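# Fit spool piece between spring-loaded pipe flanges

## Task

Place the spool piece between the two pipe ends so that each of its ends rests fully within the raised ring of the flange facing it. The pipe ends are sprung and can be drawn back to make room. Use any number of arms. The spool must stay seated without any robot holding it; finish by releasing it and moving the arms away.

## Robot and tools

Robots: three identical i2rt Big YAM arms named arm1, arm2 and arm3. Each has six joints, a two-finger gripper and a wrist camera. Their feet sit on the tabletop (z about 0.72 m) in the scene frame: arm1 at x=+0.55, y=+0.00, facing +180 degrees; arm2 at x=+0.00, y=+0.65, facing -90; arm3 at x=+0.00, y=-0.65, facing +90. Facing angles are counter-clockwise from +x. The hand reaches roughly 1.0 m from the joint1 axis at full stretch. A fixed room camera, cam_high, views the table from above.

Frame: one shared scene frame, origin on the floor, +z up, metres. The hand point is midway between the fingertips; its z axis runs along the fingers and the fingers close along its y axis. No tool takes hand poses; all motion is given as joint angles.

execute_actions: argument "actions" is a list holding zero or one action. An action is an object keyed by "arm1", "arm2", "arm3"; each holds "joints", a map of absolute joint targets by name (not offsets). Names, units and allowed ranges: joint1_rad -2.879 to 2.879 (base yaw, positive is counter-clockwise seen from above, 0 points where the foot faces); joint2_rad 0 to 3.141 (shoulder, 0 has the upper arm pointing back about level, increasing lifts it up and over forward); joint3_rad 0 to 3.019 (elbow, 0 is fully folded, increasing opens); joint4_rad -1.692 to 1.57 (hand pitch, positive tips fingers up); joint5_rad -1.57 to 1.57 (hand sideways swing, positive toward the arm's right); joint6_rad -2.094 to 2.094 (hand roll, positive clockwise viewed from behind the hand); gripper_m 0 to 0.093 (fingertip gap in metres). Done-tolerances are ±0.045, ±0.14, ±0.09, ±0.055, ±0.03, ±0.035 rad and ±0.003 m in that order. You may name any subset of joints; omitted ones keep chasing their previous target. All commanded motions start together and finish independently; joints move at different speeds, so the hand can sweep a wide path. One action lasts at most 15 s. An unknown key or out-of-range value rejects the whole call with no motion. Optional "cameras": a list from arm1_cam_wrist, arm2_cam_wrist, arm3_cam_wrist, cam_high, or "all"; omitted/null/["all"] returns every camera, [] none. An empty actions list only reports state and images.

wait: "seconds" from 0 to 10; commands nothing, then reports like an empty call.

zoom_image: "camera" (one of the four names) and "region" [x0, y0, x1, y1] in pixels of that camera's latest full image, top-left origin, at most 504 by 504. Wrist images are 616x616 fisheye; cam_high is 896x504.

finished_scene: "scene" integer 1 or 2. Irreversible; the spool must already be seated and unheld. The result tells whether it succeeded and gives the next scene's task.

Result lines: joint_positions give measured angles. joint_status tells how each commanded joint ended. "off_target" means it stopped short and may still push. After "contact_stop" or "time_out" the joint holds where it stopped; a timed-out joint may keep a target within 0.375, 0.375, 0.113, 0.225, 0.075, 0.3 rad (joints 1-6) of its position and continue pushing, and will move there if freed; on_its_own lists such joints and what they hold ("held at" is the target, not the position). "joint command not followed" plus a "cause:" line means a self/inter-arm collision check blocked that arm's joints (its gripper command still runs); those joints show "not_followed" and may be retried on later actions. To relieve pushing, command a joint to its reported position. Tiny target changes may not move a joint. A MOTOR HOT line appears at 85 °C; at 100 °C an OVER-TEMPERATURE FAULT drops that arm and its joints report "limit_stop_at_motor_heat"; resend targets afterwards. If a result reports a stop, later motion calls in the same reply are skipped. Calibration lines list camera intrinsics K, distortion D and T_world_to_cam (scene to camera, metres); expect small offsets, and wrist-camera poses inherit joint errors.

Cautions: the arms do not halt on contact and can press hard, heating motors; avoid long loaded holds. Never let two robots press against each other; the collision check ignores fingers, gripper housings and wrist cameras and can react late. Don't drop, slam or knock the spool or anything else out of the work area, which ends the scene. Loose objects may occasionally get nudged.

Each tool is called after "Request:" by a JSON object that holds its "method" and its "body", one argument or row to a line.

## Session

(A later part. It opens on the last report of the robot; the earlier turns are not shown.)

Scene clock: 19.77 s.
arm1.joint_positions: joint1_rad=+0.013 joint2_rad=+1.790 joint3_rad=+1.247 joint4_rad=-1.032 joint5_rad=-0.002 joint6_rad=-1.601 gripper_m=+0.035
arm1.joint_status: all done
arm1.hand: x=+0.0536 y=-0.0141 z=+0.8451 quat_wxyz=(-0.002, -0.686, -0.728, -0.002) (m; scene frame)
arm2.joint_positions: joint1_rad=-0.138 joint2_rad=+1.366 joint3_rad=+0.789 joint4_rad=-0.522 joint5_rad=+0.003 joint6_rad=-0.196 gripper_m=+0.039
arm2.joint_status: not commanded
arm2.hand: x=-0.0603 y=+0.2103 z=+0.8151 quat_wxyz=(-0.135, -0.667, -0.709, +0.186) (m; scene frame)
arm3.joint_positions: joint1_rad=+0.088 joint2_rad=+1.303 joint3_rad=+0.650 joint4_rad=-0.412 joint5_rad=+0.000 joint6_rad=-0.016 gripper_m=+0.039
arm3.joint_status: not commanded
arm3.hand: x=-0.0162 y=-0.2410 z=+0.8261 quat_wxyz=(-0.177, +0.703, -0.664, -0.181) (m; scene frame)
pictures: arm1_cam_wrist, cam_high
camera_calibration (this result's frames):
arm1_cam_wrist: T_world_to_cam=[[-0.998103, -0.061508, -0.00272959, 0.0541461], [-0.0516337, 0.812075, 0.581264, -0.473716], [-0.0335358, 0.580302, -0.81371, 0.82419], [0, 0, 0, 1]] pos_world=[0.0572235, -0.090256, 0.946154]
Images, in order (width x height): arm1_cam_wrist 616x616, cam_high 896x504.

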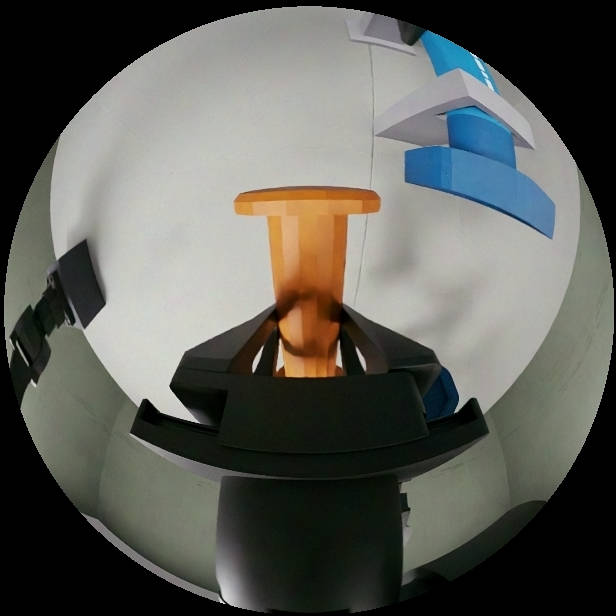

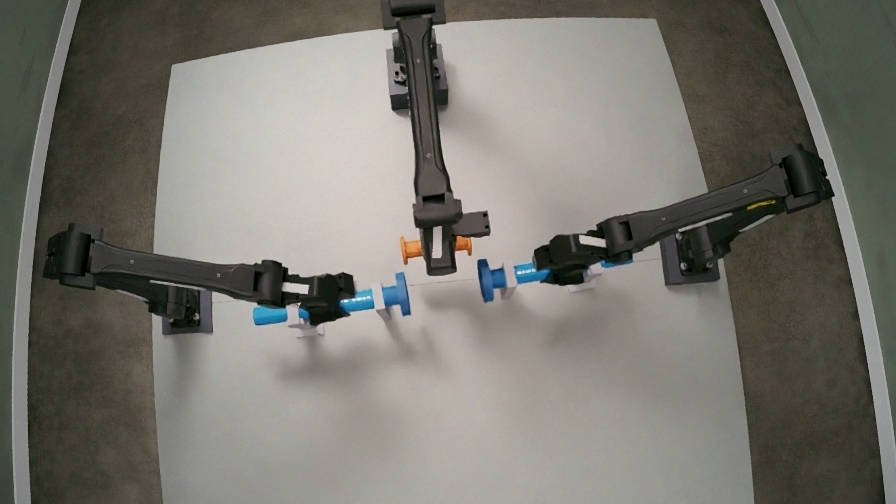

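Request:
{"method": "execute_actions", "body": {
  "actions": [
    {"arm1":{"joints":{"joint1_rad":0.024,"joint2_rad":1.995,"joint3_rad":1.63,"joint4_rad":-1.155}}}
  ]
}}

Request:
{"method": "zoom_image", "body": {
  "camera": "cam_high",
  "region": [380, 210, 520, 330]
}}

Scene clock: 21.90 s.
arm1.joint_positions: joint1_rad=+0.016 joint2_rad=+2.011 joint3_rad=+1.582 joint4_rad=-1.147 joint5_rad=-0.003 joint6_rad=-1.603 gripper_m=+0.035
arm1.joint_status: all done
arm1.hand: x=-0.0404 y=-0.0185 z=+0.8422 quat_wxyz=(-0.003, -0.684, -0.729, -0.002) (m; scene frame)
arm2.joint_positions: joint1_rad=-0.138 joint2_rad=+1.366 joint3_rad=+0.789 joint4_rad=-0.522 joint5_rad=+0.003 joint6_rad=-0.196 gripper_m=+0.039
arm2.joint_status: not commanded
arm2.hand: x=-0.0603 y=+0.2103 z=+0.8151 quat_wxyz=(-0.135, -0.667, -0.709, +0.186) (m; scene frame)
arm3.joint_positions: joint1_rad=+0.088 joint2_rad=+1.303 joint3_rad=+0.650 joint4_rad=-0.412 joint5_rad=+0.000 joint6_rad=-0.016 gripper_m=+0.039
arm3.joint_status: not commanded
arm3.hand: x=-0.0162 y=-0.2410 z=+0.8261 quat_wxyz=(-0.177, +0.703, -0.664, -0.181) (m; scene frame)
pictures: arm1_cam_wrist, arm2_cam_wrist, arm3_cam_wrist, cam_high
camera_calibration (this result's frames):
arm1_cam_wrist: T_world_to_cam=[[-0.997833, -0.06569, -0.00383761, -0.0391842], [-0.055721, 0.812504, 0.580287, -0.472597], [-0.035001, 0.579243, -0.814403, 0.821758], [0, 0, 0, 1]] pos_world=[-0.0366706, -0.0945848, 0.943334]
arm2_cam_wrist: T_world_to_cam=[[-0.995118, -0.0638419, 0.0752618, -0.106972], [-0.0501056, 0.983816, 0.172035, -0.346991], [-0.0850268, 0.167424, -0.982212, 0.88049], [0, 0, 0, 1]] pos_world=[-0.0489712, 0.18713, 0.932573]
arm3_cam_wrist: T_world_to_cam=[[0.998271, 0.0587695, -0.00143729, 0.0323321], [0.0584366, -0.989358, 0.133249, -0.3485], [0.00640898, -0.133103, -0.991082, 0.90988], [0, 0, 0, 1]] pos_world=[-0.0177424, -0.225585, 0.948249]
Images, in order (width x height): arm1_cam_wrist 616x616, arm2_cam_wrist 616x616, arm3_cam_wrist 616x616, cam_high 896x504.

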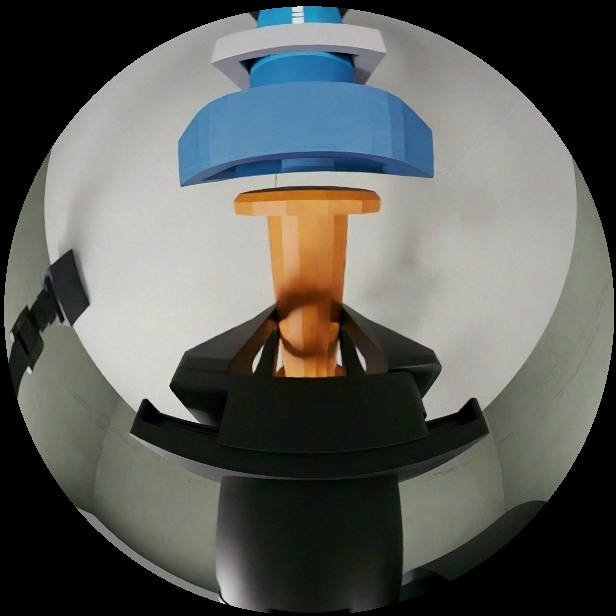

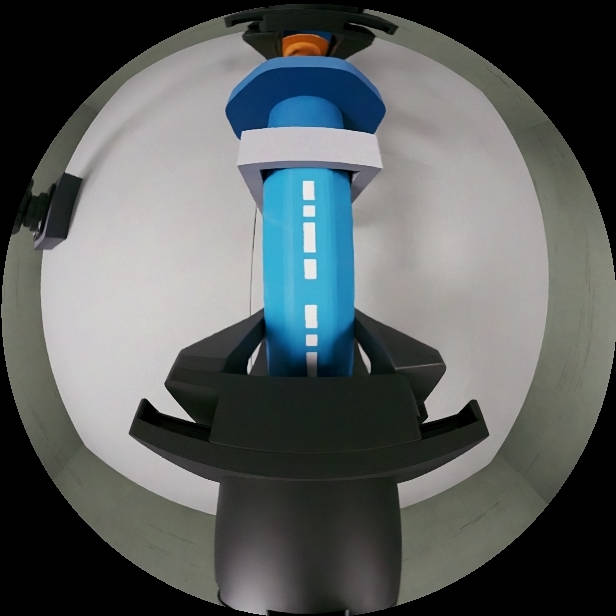

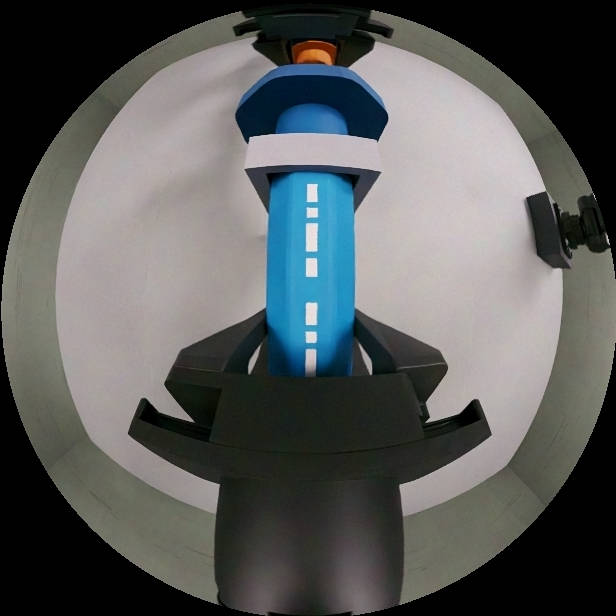

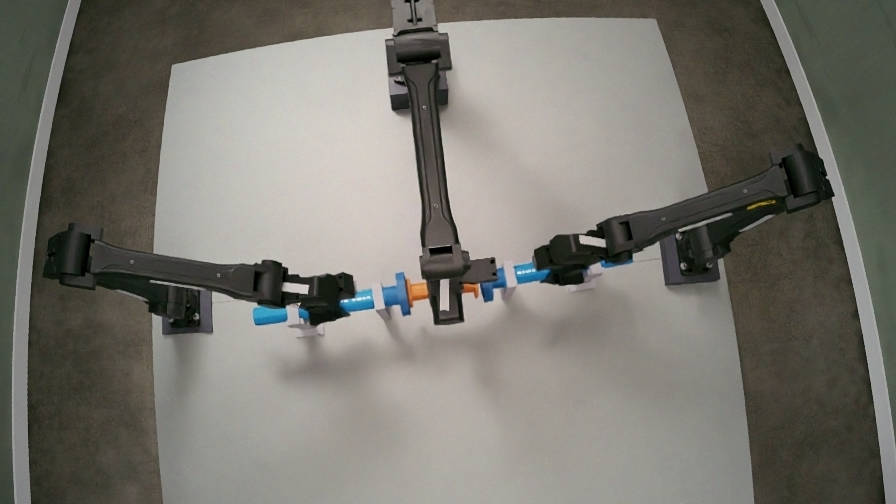

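Region (380, 210, 520, 330) of cam_high's 896x504 image, scaled by 3.600, with more detail than that image has; it fills the top 432 rows of this view, and the rest is white.

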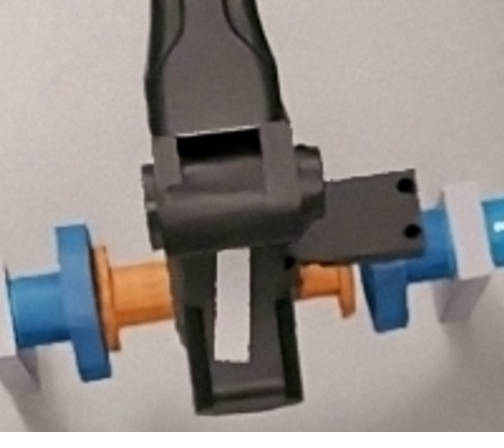

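Request:
{"method": "zoom_image", "body": {
  "camera": "arm3_cam_wrist",
  "region": [240, 10, 390, 100]
}}

Request:
{"method": "zoom_image", "body": {
  "camera": "arm2_cam_wrist",
  "region": [230, 10, 380, 100]
}}

Request:
{"method": "zoom_image", "body": {
  "camera": "arm1_cam_wrist",
  "region": [160, 130, 460, 330]
}}

Region (240, 10, 390, 100) of arm3_cam_wrist's 616x616 image, scaled by 3.360, with more detail than that image has; it fills the top 302 rows of this view, and the rest is white.

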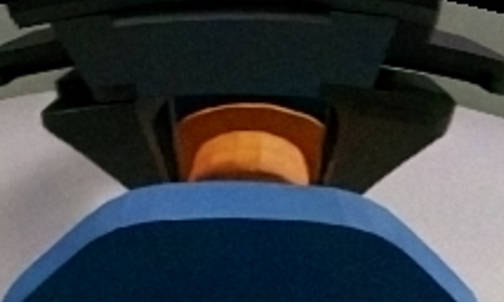

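Region (230, 10, 380, 100) of arm2_cam_wrist's 616x616 image, scaled by 3.360, with more detail than that image has; it fills the top 302 rows of this view, and the rest is white.

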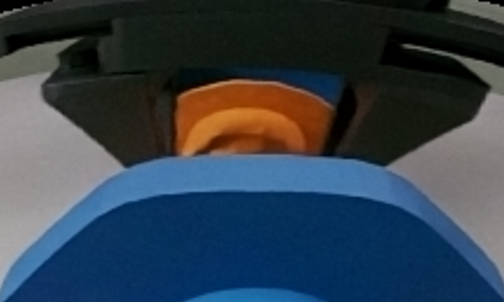

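Region (160, 130, 460, 330) of arm1_cam_wrist's 616x616 image, scaled by 1.680, with more detail than that image has.

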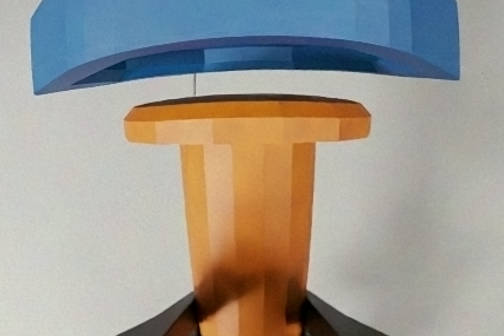

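Request:
{"method": "execute_actions", "body": {
  "actions": [
    {"arm1":{"joints":{"joint1_rad":0.031,"joint2_rad":1.972}}}
  ]
}}

Request:
{"method": "zoom_image", "body": {
  "camera": "arm1_cam_wrist",
  "region": [160, 130, 460, 330]
}}

Request:
{"method": "zoom_image", "body": {
  "camera": "cam_high",
  "region": [380, 210, 520, 330]
}}

Scene clock: 25.57 s.
arm1.joint_positions: joint1_rad=+0.020 joint2_rad=+1.991 joint3_rad=+1.582 joint4_rad=-1.147 joint5_rad=-0.002 joint6_rad=-1.603 gripper_m=+0.035
arm1.joint_status: all done
arm1.hand: x=-0.0420 y=-0.0208 z=+0.8537 quat_wxyz=(+0.004, -0.683, -0.730, +0.005) (m; scene frame)
arm2.joint_positions: joint1_rad=-0.138 joint2_rad=+1.366 joint3_rad=+0.789 joint4_rad=-0.522 joint5_rad=+0.003 joint6_rad=-0.196 gripper_m=+0.039
arm2.joint_status: not commanded
arm2.hand: x=-0.0603 y=+0.2103 z=+0.8151 quat_wxyz=(-0.135, -0.667, -0.709, +0.186) (m; scene frame)
arm3.joint_positions: joint1_rad=+0.088 joint2_rad=+1.303 joint3_rad=+0.650 joint4_rad=-0.412 joint5_rad=+0.000 joint6_rad=-0.016 gripper_m=+0.039
arm3.joint_status: not commanded
arm3.hand: x=-0.0162 y=-0.2410 z=+0.8261 quat_wxyz=(-0.177, +0.703, -0.664, -0.181) (m; scene frame)
pictures: arm1_cam_wrist, arm2_cam_wrist, arm3_cam_wrist, cam_high
camera_calibration (this result's frames):
arm1_cam_wrist: T_world_to_cam=[[-0.997452, -0.0695241, 0.0159677, -0.0578412], [-0.0473284, 0.81247, 0.581079, -0.477849], [-0.0533722, 0.578843, -0.813691, 0.830997], [0, 0, 0, 1]] pos_world=[-0.0359575, -0.0967998, 0.954766]
arm2_cam_wrist: T_world_to_cam=[[-0.995118, -0.0638419, 0.0752618, -0.106972], [-0.0501056, 0.983816, 0.172035, -0.346991], [-0.0850268, 0.167424, -0.982212, 0.88049], [0, 0, 0, 1]] pos_world=[-0.0489712, 0.18713, 0.932573]
arm3_cam_wrist: T_world_to_cam=[[0.998271, 0.0587695, -0.00143729, 0.0323321], [0.0584366, -0.989358, 0.133249, -0.3485], [0.00640898, -0.133103, -0.991082, 0.90988], [0, 0, 0, 1]] pos_world=[-0.0177424, -0.225585, 0.948249]
Images, in order (width x height): arm1_cam_wrist 616x616, arm2_cam_wrist 616x616, arm3_cam_wrist 616x616, cam_high 896x504.

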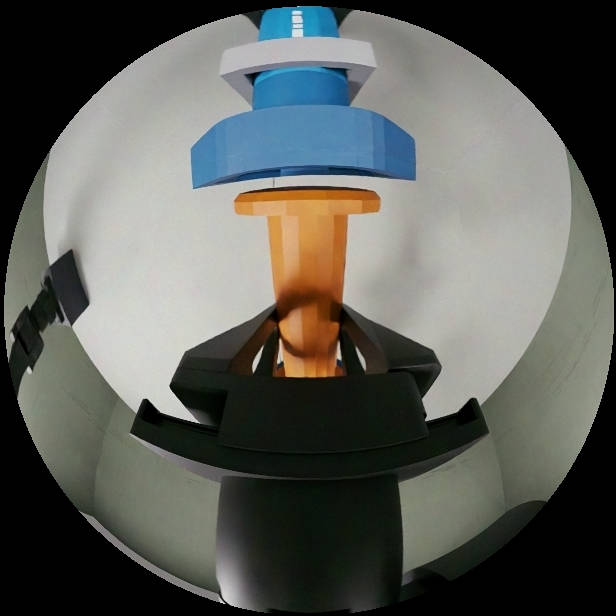

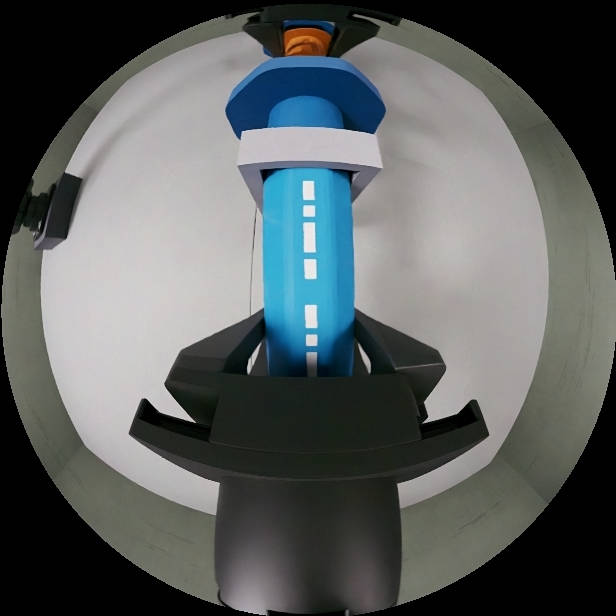

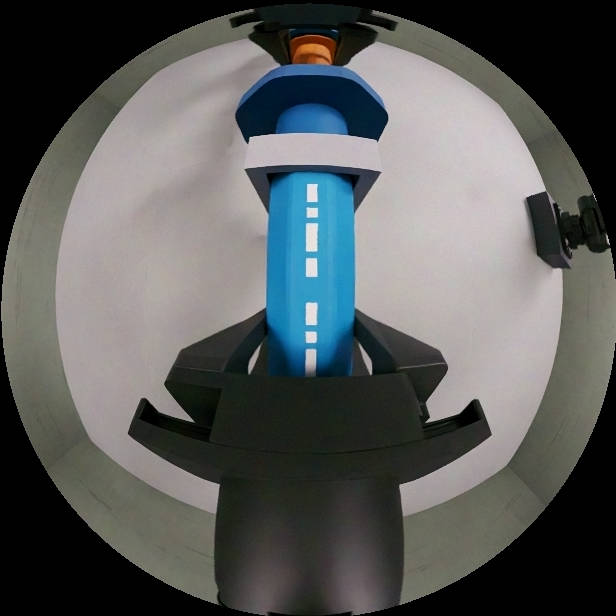

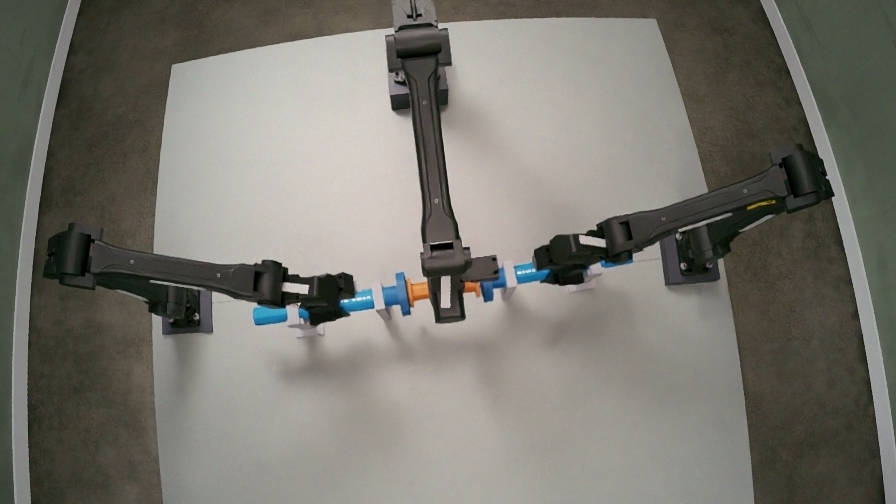

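Region (160, 130, 460, 330) of arm1_cam_wrist's 616x616 image, scaled by 1.680, with more detail than that image has.

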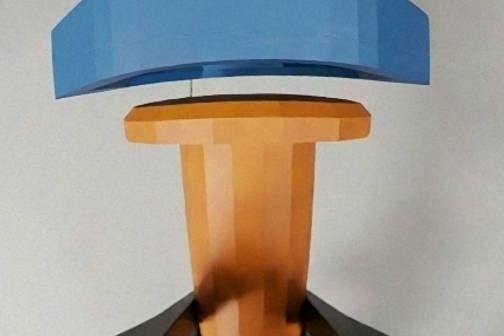

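Region (380, 210, 520, 330) of cam_high's 896x504 image, scaled by 3.600, with more detail than that image has; it fills the top 432 rows of this view, and the rest is white.

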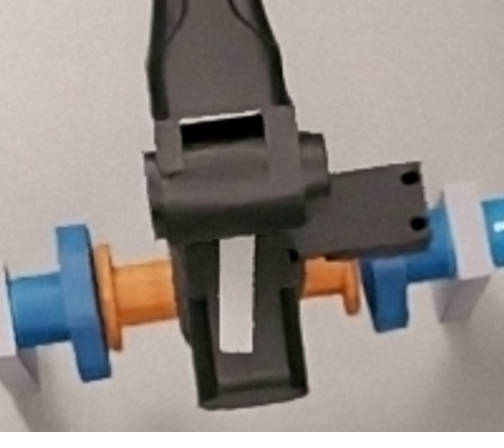

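Request:
{"method": "execute_actions", "body": {
  "actions": [
    {"arm1":{"joints":{"joint2_rad":1.984}}}
  ],
  "cameras": ["arm1_cam_wrist","cam_high"]
}}

Scene clock: 26.63 s.
arm1.joint_positions: joint1_rad=+0.020 joint2_rad=+1.991 joint3_rad=+1.582 joint4_rad=-1.147 joint5_rad=-0.002 joint6_rad=-1.603 gripper_m=+0.035
arm1.joint_status: all done
arm1.hand: x=-0.0420 y=-0.0208 z=+0.8537 quat_wxyz=(+0.004, -0.683, -0.730, +0.005) (m; scene frame)
arm2.joint_positions: joint1_rad=-0.138 joint2_rad=+1.366 joint3_rad=+0.789 joint4_rad=-0.522 joint5_rad=+0.003 joint6_rad=-0.196 gripper_m=+0.039
arm2.joint_status: not commanded
arm2.hand: x=-0.0603 y=+0.2103 z=+0.8151 quat_wxyz=(-0.135, -0.667, -0.709, +0.186) (m; scene frame)
arm3.joint_positions: joint1_rad=+0.088 joint2_rad=+1.303 joint3_rad=+0.650 joint4_rad=-0.412 joint5_rad=+0.000 joint6_rad=-0.016 gripper_m=+0.039
arm3.joint_status: not commanded
arm3.hand: x=-0.0162 y=-0.2410 z=+0.8261 quat_wxyz=(-0.177, +0.703, -0.664, -0.181) (m; scene frame)
pictures: arm1_cam_wrist, cam_high
camera_calibration (this result's frames):
arm1_cam_wrist: T_world_to_cam=[[-0.997452, -0.0695241, 0.0159677, -0.0578412], [-0.0473284, 0.81247, 0.581079, -0.477849], [-0.0533722, 0.578843, -0.813691, 0.830997], [0, 0, 0, 1]] pos_world=[-0.0359575, -0.0967998, 0.954766]
Images, in order (width x height): arm1_cam_wrist 616x616, cam_high 896x504.

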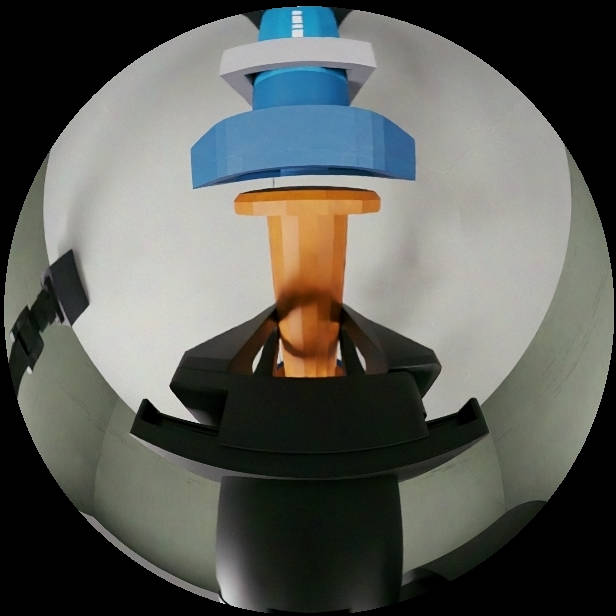

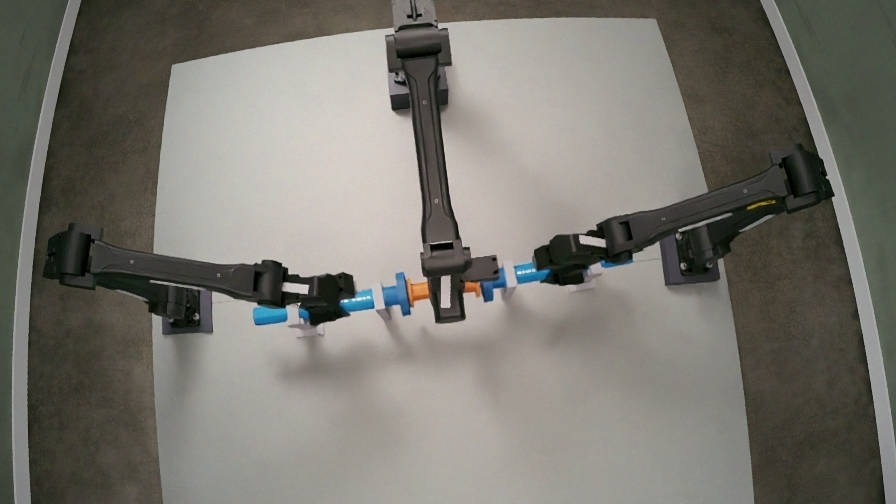

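Request:
{"method": "execute_actions", "body": {
  "actions": [
    {"arm1":{"joints":{"joint2_rad":1.992}}}
  ],
  "cameras": ["arm1_cam_wrist"]
}}

Scene clock: 27.30 s.
arm1.joint_positions: joint1_rad=+0.020 joint2_rad=+1.991 joint3_rad=+1.582 joint4_rad=-1.147 joint5_rad=-0.002 joint6_rad=-1.603 gripper_m=+0.035
arm1.joint_status: all done
arm1.hand: x=-0.0420 y=-0.0208 z=+0.8537 quat_wxyz=(+0.004, -0.683, -0.730, +0.005) (m; scene frame)
arm2.joint_positions: joint1_rad=-0.138 joint2_rad=+1.366 joint3_rad=+0.789 joint4_rad=-0.522 joint5_rad=+0.003 joint6_rad=-0.196 gripper_m=+0.039
arm2.joint_status: not commanded
arm2.hand: x=-0.0603 y=+0.2103 z=+0.8151 quat_wxyz=(-0.135, -0.667, -0.709, +0.186) (m; scene frame)
arm3.joint_positions: joint1_rad=+0.088 joint2_rad=+1.303 joint3_rad=+0.650 joint4_rad=-0.412 joint5_rad=+0.000 joint6_rad=-0.016 gripper_m=+0.039
arm3.joint_status: not commanded
arm3.hand: x=-0.0162 y=-0.2410 z=+0.8261 quat_wxyz=(-0.177, +0.703, -0.664, -0.181) (m; scene frame)
pictures: arm1_cam_wrist
camera_calibration (this result's frames):
arm1_cam_wrist: T_world_to_cam=[[-0.997452, -0.0695241, 0.0159677, -0.0578412], [-0.0473284, 0.81247, 0.581079, -0.477849], [-0.0533722, 0.578843, -0.813691, 0.830997], [0, 0, 0, 1]] pos_world=[-0.0359575, -0.0967998, 0.954766]
Images, in order (width x height): arm1_cam_wrist 616x616.

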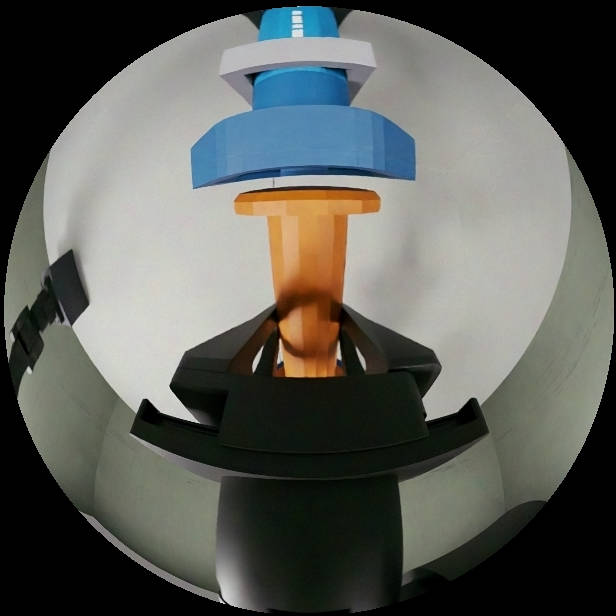

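Request:
{"method": "execute_actions", "body": {
  "actions": [
    {"arm1":{"joints":{"joint2_rad":2.003}}}
  ],
  "cameras": ["arm1_cam_wrist"]
}}

Scene clock: 28.17 s.
arm1.joint_positions: joint1_rad=+0.020 joint2_rad=+1.991 joint3_rad=+1.582 joint4_rad=-1.147 joint5_rad=-0.002 joint6_rad=-1.603 gripper_m=+0.035
arm1.joint_status: all done
arm1.hand: x=-0.0420 y=-0.0208 z=+0.8537 quat_wxyz=(+0.004, -0.683, -0.730, +0.005) (m; scene frame)
arm2.joint_positions: joint1_rad=-0.138 joint2_rad=+1.366 joint3_rad=+0.789 joint4_rad=-0.522 joint5_rad=+0.003 joint6_rad=-0.196 gripper_m=+0.039
arm2.joint_status: not commanded
arm2.hand: x=-0.0603 y=+0.2103 z=+0.8151 quat_wxyz=(-0.135, -0.667, -0.709, +0.186) (m; scene frame)
arm3.joint_positions: joint1_rad=+0.088 joint2_rad=+1.303 joint3_rad=+0.650 joint4_rad=-0.412 joint5_rad=+0.000 joint6_rad=-0.016 gripper_m=+0.039
arm3.joint_status: not commanded
arm3.hand: x=-0.0162 y=-0.2410 z=+0.8261 quat_wxyz=(-0.177, +0.703, -0.664, -0.181) (m; scene frame)
pictures: arm1_cam_wrist
camera_calibration (this result's frames):
arm1_cam_wrist: T_world_to_cam=[[-0.997452, -0.0695241, 0.0159677, -0.0578412], [-0.0473284, 0.81247, 0.581079, -0.477849], [-0.0533722, 0.578843, -0.813691, 0.830997], [0, 0, 0, 1]] pos_world=[-0.0359575, -0.0967998, 0.954766]
Images, in order (width x height): arm1_cam_wrist 616x616.

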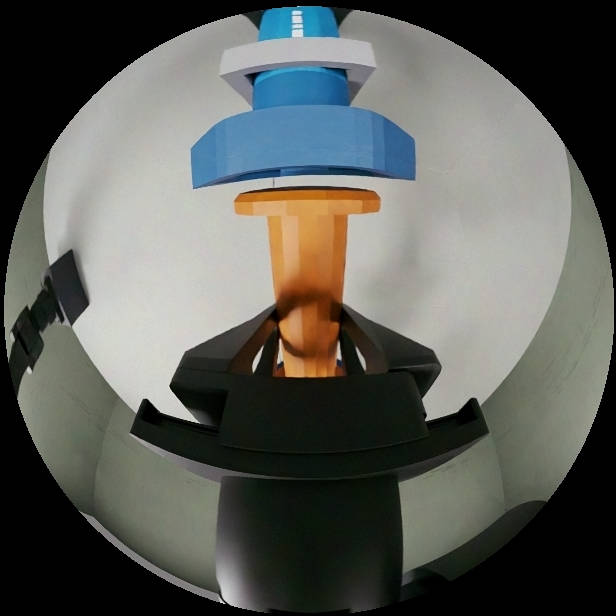

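Request:
{"method": "execute_actions", "body": {
  "actions": [
    {"arm1":{"joints":{"joint2_rad":2.013}}}
  ],
  "cameras": ["arm1_cam_wrist"]
}}

Scene clock: 29.33 s.
arm1.joint_positions: joint1_rad=+0.020 joint2_rad=+2.004 joint3_rad=+1.582 joint4_rad=-1.147 joint5_rad=-0.002 joint6_rad=-1.603 gripper_m=+0.035
arm1.joint_status: all done
arm1.hand: x=-0.0409 y=-0.0207 z=+0.8461 quat_wxyz=(-0.001, -0.683, -0.730, +0.000) (m; scene frame)
arm2.joint_positions: joint1_rad=-0.138 joint2_rad=+1.366 joint3_rad=+0.789 joint4_rad=-0.522 joint5_rad=+0.003 joint6_rad=-0.196 gripper_m=+0.039
arm2.joint_status: not commanded
arm2.hand: x=-0.0603 y=+0.2103 z=+0.8151 quat_wxyz=(-0.135, -0.667, -0.709, +0.186) (m; scene frame)
arm3.joint_positions: joint1_rad=+0.088 joint2_rad=+1.303 joint3_rad=+0.650 joint4_rad=-0.412 joint5_rad=+0.000 joint6_rad=-0.016 gripper_m=+0.039
arm3.joint_status: not commanded
arm3.hand: x=-0.0162 y=-0.2410 z=+0.8261 quat_wxyz=(-0.177, +0.703, -0.664, -0.181) (m; scene frame)
pictures: arm1_cam_wrist
camera_calibration (this result's frames):
arm1_cam_wrist: T_world_to_cam=[[-0.997578, -0.0695076, 0.00262469, -0.0453044], [-0.055063, 0.812199, 0.580775, -0.473483], [-0.0425001, 0.579224, -0.81406, 0.825603], [0, 0, 0, 1]] pos_world=[-0.0361779, -0.0967956, 0.947197]
Images, in order (width x height): arm1_cam_wrist 616x616.

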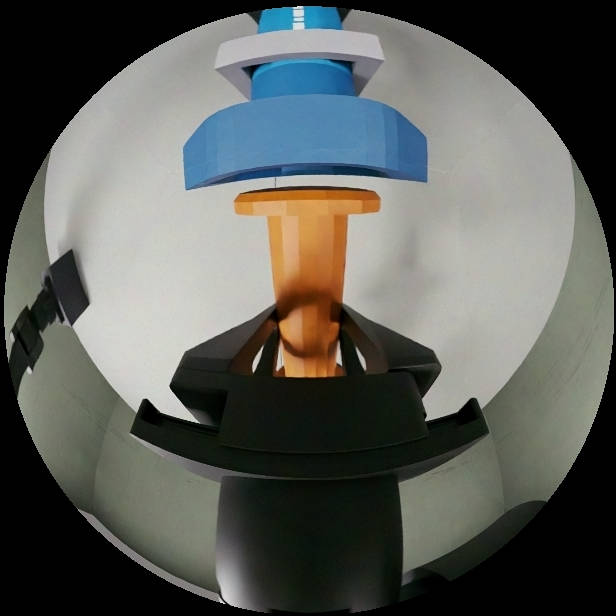

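Request:
{"method": "execute_actions", "body": {
  "actions": [
    {"arm1":{"joints":{"joint2_rad":1.98}}}
  ],
  "cameras": ["arm1_cam_wrist","cam_high"]
}}

Scene clock: 30.07 s.
arm1.joint_positions: joint1_rad=+0.020 joint2_rad=+2.004 joint3_rad=+1.582 joint4_rad=-1.147 joint5_rad=-0.002 joint6_rad=-1.603 gripper_m=+0.035
arm1.joint_status: all done
arm1.hand: x=-0.0409 y=-0.0207 z=+0.8461 quat_wxyz=(-0.001, -0.683, -0.730, +0.000) (m; scene frame)
arm2.joint_positions: joint1_rad=-0.138 joint2_rad=+1.366 joint3_rad=+0.789 joint4_rad=-0.522 joint5_rad=+0.003 joint6_rad=-0.196 gripper_m=+0.039
arm2.joint_status: not commanded
arm2.hand: x=-0.0603 y=+0.2103 z=+0.8151 quat_wxyz=(-0.135, -0.667, -0.709, +0.186) (m; scene frame)
arm3.joint_positions: joint1_rad=+0.088 joint2_rad=+1.303 joint3_rad=+0.650 joint4_rad=-0.412 joint5_rad=+0.000 joint6_rad=-0.016 gripper_m=+0.039
arm3.joint_status: not commanded
arm3.hand: x=-0.0162 y=-0.2410 z=+0.8261 quat_wxyz=(-0.177, +0.703, -0.664, -0.181) (m; scene frame)
pictures: arm1_cam_wrist, cam_high
camera_calibration (this result's frames):
arm1_cam_wrist: T_world_to_cam=[[-0.997578, -0.0695076, 0.00262469, -0.0453044], [-0.055063, 0.812199, 0.580775, -0.473483], [-0.0425001, 0.579224, -0.81406, 0.825603], [0, 0, 0, 1]] pos_world=[-0.0361779, -0.0967956, 0.947197]
Images, in order (width x height): arm1_cam_wrist 616x616, cam_high 896x504.

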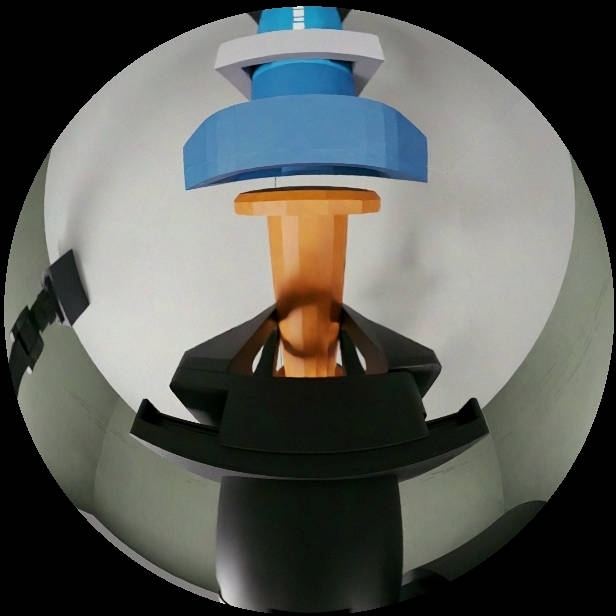

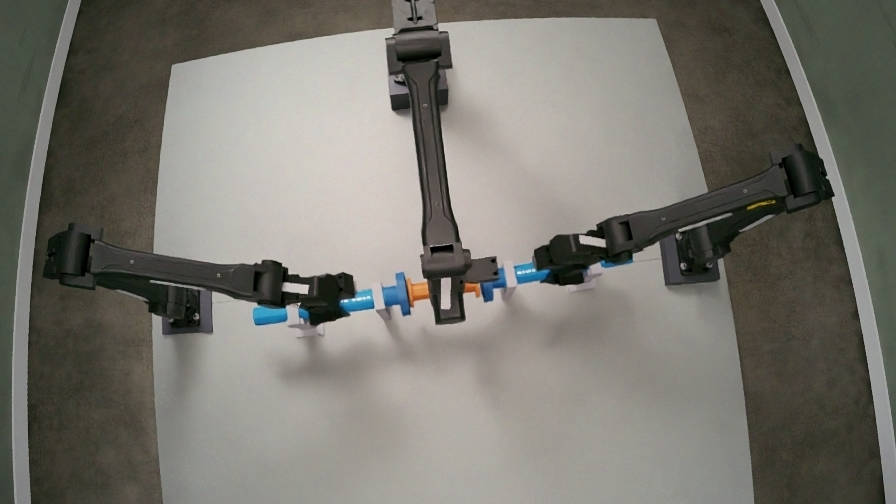

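Request:
{"method": "execute_actions", "body": {
  "actions": [
    {"arm2":{"joints":{"joint1_rad":-0.14,"joint2_rad":1.411,"joint3_rad":0.845}},"arm3":{"joints":{"joint2_rad":1.347,"joint3_rad":0.707}}}
  ]
}}

Request:
{"method": "zoom_image", "body": {
  "camera": "cam_high",
  "region": [380, 210, 520, 330]
}}

Scene clock: 31.20 s.
arm1.joint_positions: joint1_rad=+0.023 joint2_rad=+1.995 joint3_rad=+1.582 joint4_rad=-1.149 joint5_rad=-0.004 joint6_rad=-1.603 gripper_m=+0.035
arm1.joint_status: not commanded
arm1.hand: x=-0.0411 y=-0.0230 z=+0.8515 quat_wxyz=(+0.001, -0.682, -0.732, +0.003) (m; scene frame)
arm2.joint_positions: joint1_rad=-0.138 joint2_rad=+1.397 joint3_rad=+0.822 joint4_rad=-0.531 joint5_rad=-0.005 joint6_rad=-0.190 gripper_m=+0.039
arm2.joint_status: all done
arm2.hand: x=-0.0604 y=+0.1993 z=+0.8151 quat_wxyz=(-0.137, -0.669, -0.708, +0.181) (m; scene frame)
arm3.joint_positions: joint1_rad=+0.088 joint2_rad=+1.343 joint3_rad=+0.691 joint4_rad=-0.424 joint5_rad=+0.000 joint6_rad=-0.016 gripper_m=+0.039
arm3.joint_status: all done
arm3.hand: x=-0.0167 y=-0.2278 z=+0.8262 quat_wxyz=(-0.173, +0.704, -0.665, -0.178) (m; scene frame)
pictures: arm1_cam_wrist, arm2_cam_wrist, arm3_cam_wrist, cam_high
camera_calibration (this result's frames):
arm1_cam_wrist: T_world_to_cam=[[-0.997231, -0.0736973, 0.00991732, -0.0519413], [-0.054318, 0.813011, 0.579709, -0.473811], [-0.0507859, 0.577565, -0.814763, 0.83157], [0, 0, 0, 1]] pos_world=[-0.0353019, -0.0989006, 0.95272]
arm2_cam_wrist: T_world_to_cam=[[-0.995919, -0.063049, 0.0645765, -0.0992514], [-0.0507503, 0.982907, 0.17697, -0.34003], [-0.0746305, 0.172971, -0.982095, 0.881671], [0, 0, 0, 1]] pos_world=[-0.0503035, 0.175457, 0.932469]
arm3_cam_wrist: T_world_to_cam=[[0.998271, 0.0587553, -0.00163121, 0.0322488], [0.0583787, -0.98788, 0.143825, -0.343798], [0.00683907, -0.143672, -0.989602, 0.908151], [0, 0, 0, 1]] pos_world=[-0.0183335, -0.21105, 0.948208]
Images, in order (width x height): arm1_cam_wrist 616x616, arm2_cam_wrist 616x616, arm3_cam_wrist 616x616, cam_high 896x504.

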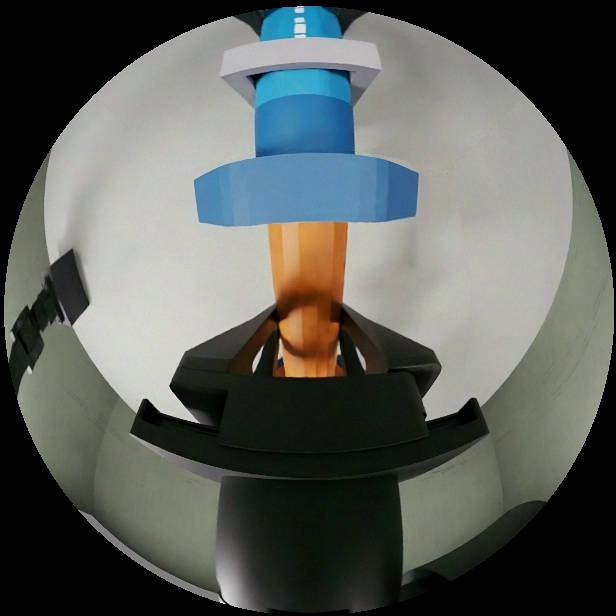

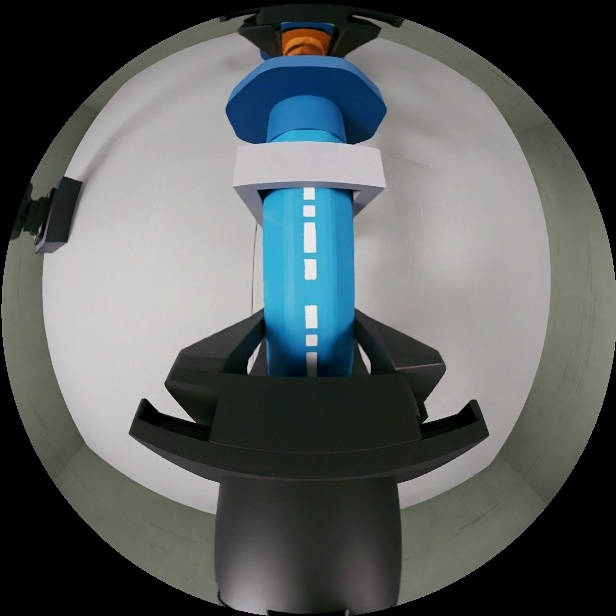

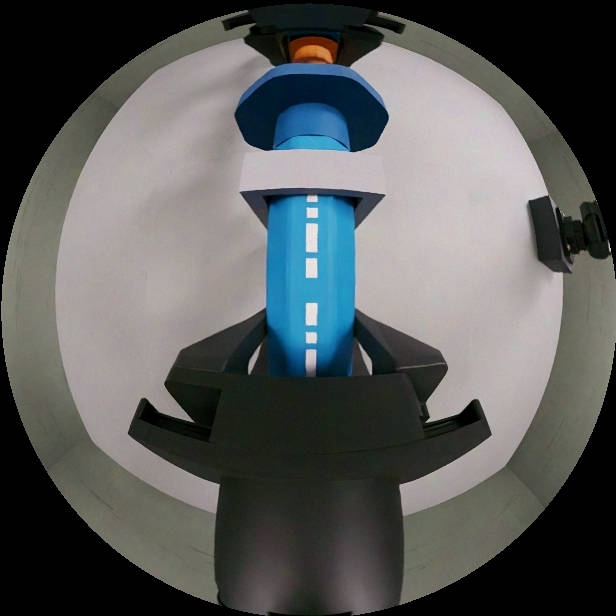

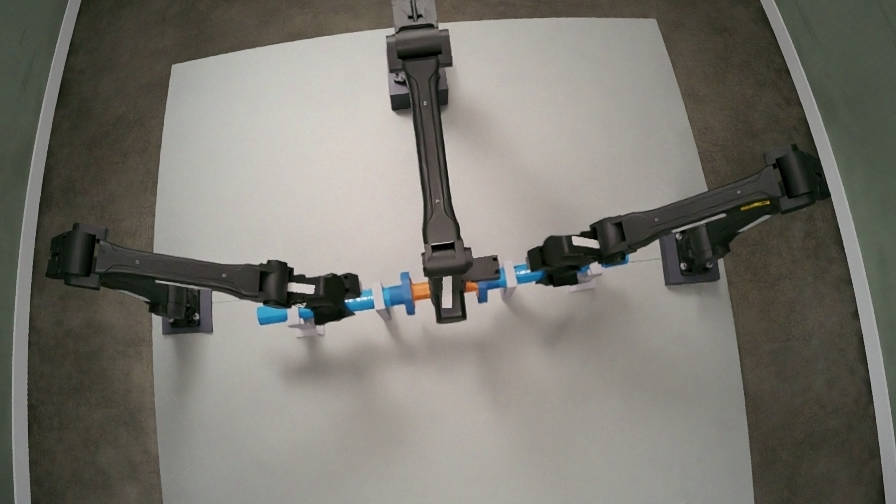

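Region (380, 210, 520, 330) of cam_high's 896x504 image, scaled by 3.600, with more detail than that image has; it fills the top 432 rows of this view, and the rest is white.

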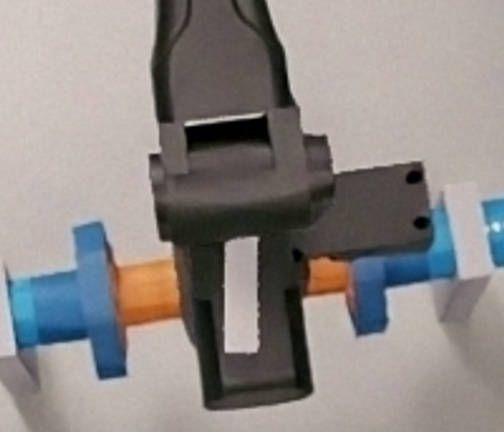

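Request:
{"method": "execute_actions", "body": {
  "actions": []
}}

Scene clock: 31.77 s.
arm1.joint_positions: joint1_rad=+0.023 joint2_rad=+1.995 joint3_rad=+1.582 joint4_rad=-1.149 joint5_rad=-0.004 joint6_rad=-1.603 gripper_m=+0.035
arm1.joint_status: not commanded
arm1.hand: x=-0.0411 y=-0.0230 z=+0.8515 quat_wxyz=(+0.001, -0.682, -0.732, +0.003) (m; scene frame)
arm2.joint_positions: joint1_rad=-0.138 joint2_rad=+1.397 joint3_rad=+0.822 joint4_rad=-0.531 joint5_rad=-0.005 joint6_rad=-0.190 gripper_m=+0.039
arm2.joint_status: all done
arm2.hand: x=-0.0604 y=+0.1993 z=+0.8151 quat_wxyz=(-0.137, -0.669, -0.708, +0.181) (m; scene frame)
arm3.joint_positions: joint1_rad=+0.088 joint2_rad=+1.343 joint3_rad=+0.691 joint4_rad=-0.424 joint5_rad=+0.000 joint6_rad=-0.016 gripper_m=+0.039
arm3.joint_status: all done
arm3.hand: x=-0.0167 y=-0.2278 z=+0.8262 quat_wxyz=(-0.173, +0.704, -0.665, -0.178) (m; scene frame)
pictures: arm1_cam_wrist, arm2_cam_wrist, arm3_cam_wrist, cam_high
camera_calibration (this result's frames):
arm1_cam_wrist: T_world_to_cam=[[-0.997231, -0.0736973, 0.00991732, -0.0519413], [-0.054318, 0.813011, 0.579709, -0.473811], [-0.0507859, 0.577565, -0.814763, 0.83157], [0, 0, 0, 1]] pos_world=[-0.0353019, -0.0989006, 0.95272]
arm2_cam_wrist: T_world_to_cam=[[-0.995919, -0.063049, 0.0645765, -0.0992514], [-0.0507503, 0.982907, 0.17697, -0.34003], [-0.0746305, 0.172971, -0.982095, 0.881671], [0, 0, 0, 1]] pos_world=[-0.0503035, 0.175457, 0.932469]
arm3_cam_wrist: T_world_to_cam=[[0.998271, 0.0587553, -0.00163121, 0.0322488], [0.0583787, -0.98788, 0.143825, -0.343798], [0.00683907, -0.143672, -0.989602, 0.908151], [0, 0, 0, 1]] pos_world=[-0.0183335, -0.21105, 0.948208]
Images, in order (width x height): arm1_cam_wrist 616x616, arm2_cam_wrist 616x616, arm3_cam_wrist 616x616, cam_high 896x504.

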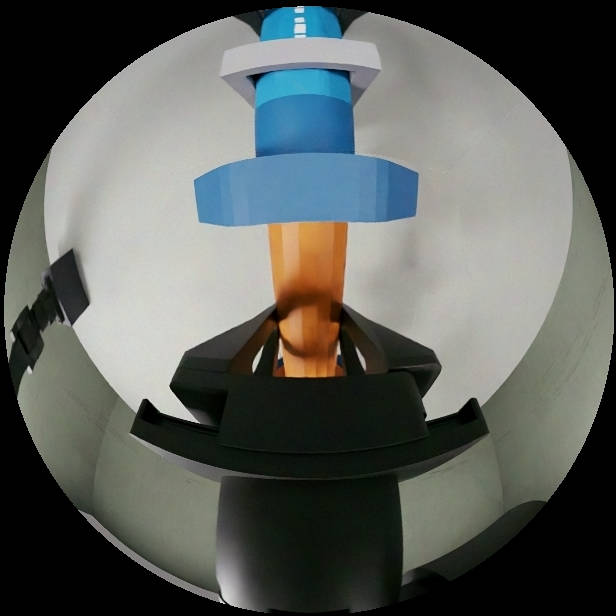

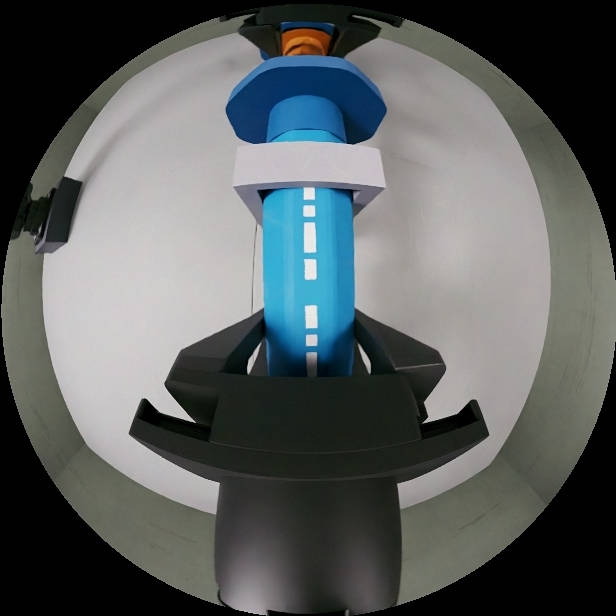

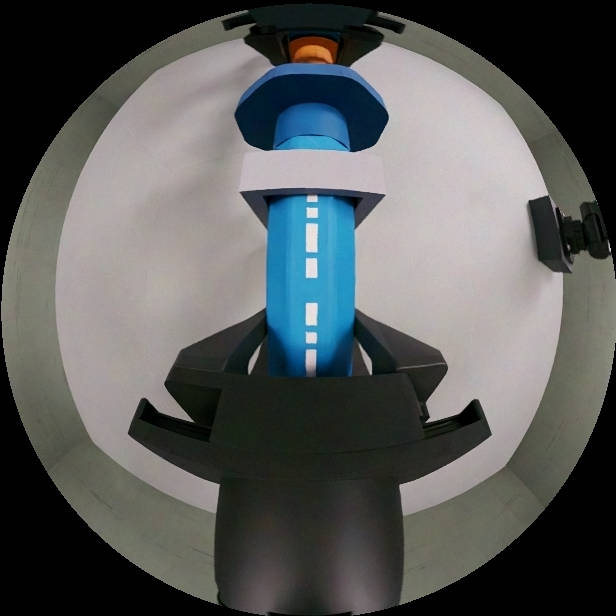

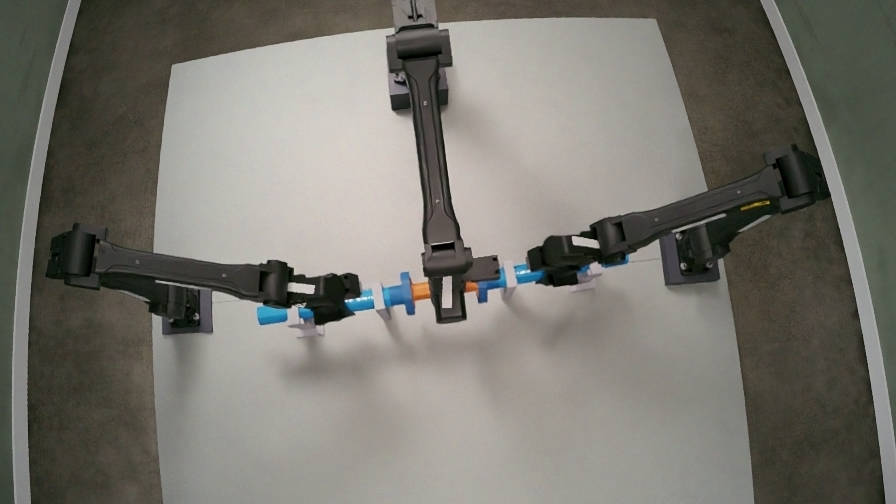

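Both ends are inside the rings, so I'll ease the pipes in the last few millimetres.

Request:
{"method": "execute_actions", "body": {
  "actions": [
    {"arm2":{"joints":{"joint2_rad":1.435,"joint3_rad":0.872}},"arm3":{"joints":{"joint2_rad":1.367,"joint3_rad":0.73}}}
  ],
  "cameras": ["arm1_cam_wrist","cam_high"]
}}

Request:
{"method": "zoom_image", "body": {
  "camera": "cam_high",
  "region": [380,230,520,330]
}}

Scene clock: 32.40 s.
arm1.joint_positions: joint1_rad=+0.023 joint2_rad=+1.995 joint3_rad=+1.583 joint4_rad=-1.149 joint5_rad=+0.001 joint6_rad=-1.608 gripper_m=+0.035
arm1.joint_status: not commanded
arm1.hand: x=-0.0414 y=-0.0222 z=+0.8518 quat_wxyz=(+0.004, -0.680, -0.733, +0.002) (m; scene frame)
arm2.joint_positions: joint1_rad=-0.138 joint2_rad=+1.403 joint3_rad=+0.829 joint4_rad=-0.535 joint5_rad=-0.007 joint6_rad=-0.189 gripper_m=+0.039
arm2.joint_status: all done
arm2.hand: x=-0.0603 y=+0.1974 z=+0.8149 quat_wxyz=(-0.136, -0.669, -0.708, +0.179) (m; scene frame)
arm3.joint_positions: joint1_rad=+0.088 joint2_rad=+1.348 joint3_rad=+0.696 joint4_rad=-0.425 joint5_rad=+0.000 joint6_rad=-0.016 gripper_m=+0.039
arm3.joint_status: all done
arm3.hand: x=-0.0168 y=-0.2262 z=+0.8262 quat_wxyz=(-0.172, +0.704, -0.666, -0.177) (m; scene frame)
pictures: arm1_cam_wrist, cam_high
camera_calibration (this result's frames):
arm1_cam_wrist: T_world_to_cam=[[-0.996876, -0.0782793, 0.0104913, -0.0527945], [-0.0574511, 0.809873, 0.583785, -0.478338], [-0.0541949, 0.581359, -0.811841, 0.82874], [0, 0, 0, 1]] pos_world=[-0.0351972, -0.0985345, 0.952605]
Images, in order (width x height): arm1_cam_wrist 616x616, cam_high 896x504.

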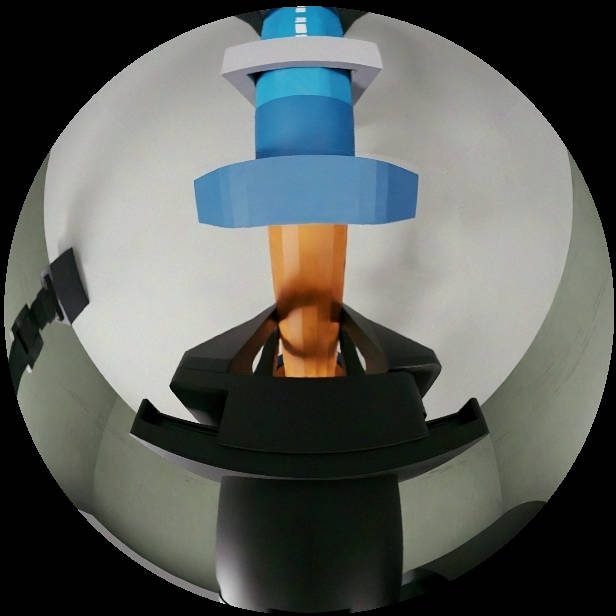

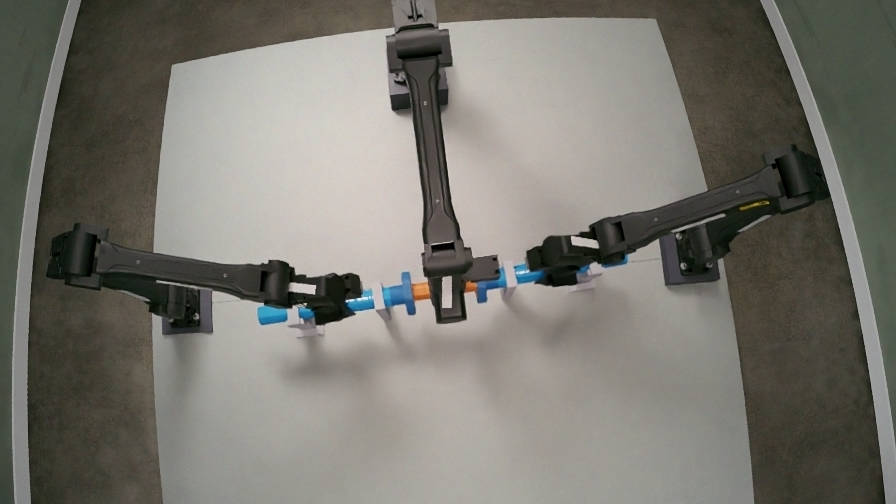

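Region (380, 230, 520, 330) of cam_high's 896x504 image, scaled by 3.600, with more detail than that image has; it fills the top 360 rows of this view, and the rest is white.

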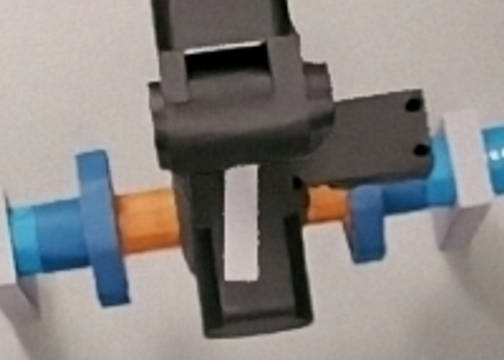

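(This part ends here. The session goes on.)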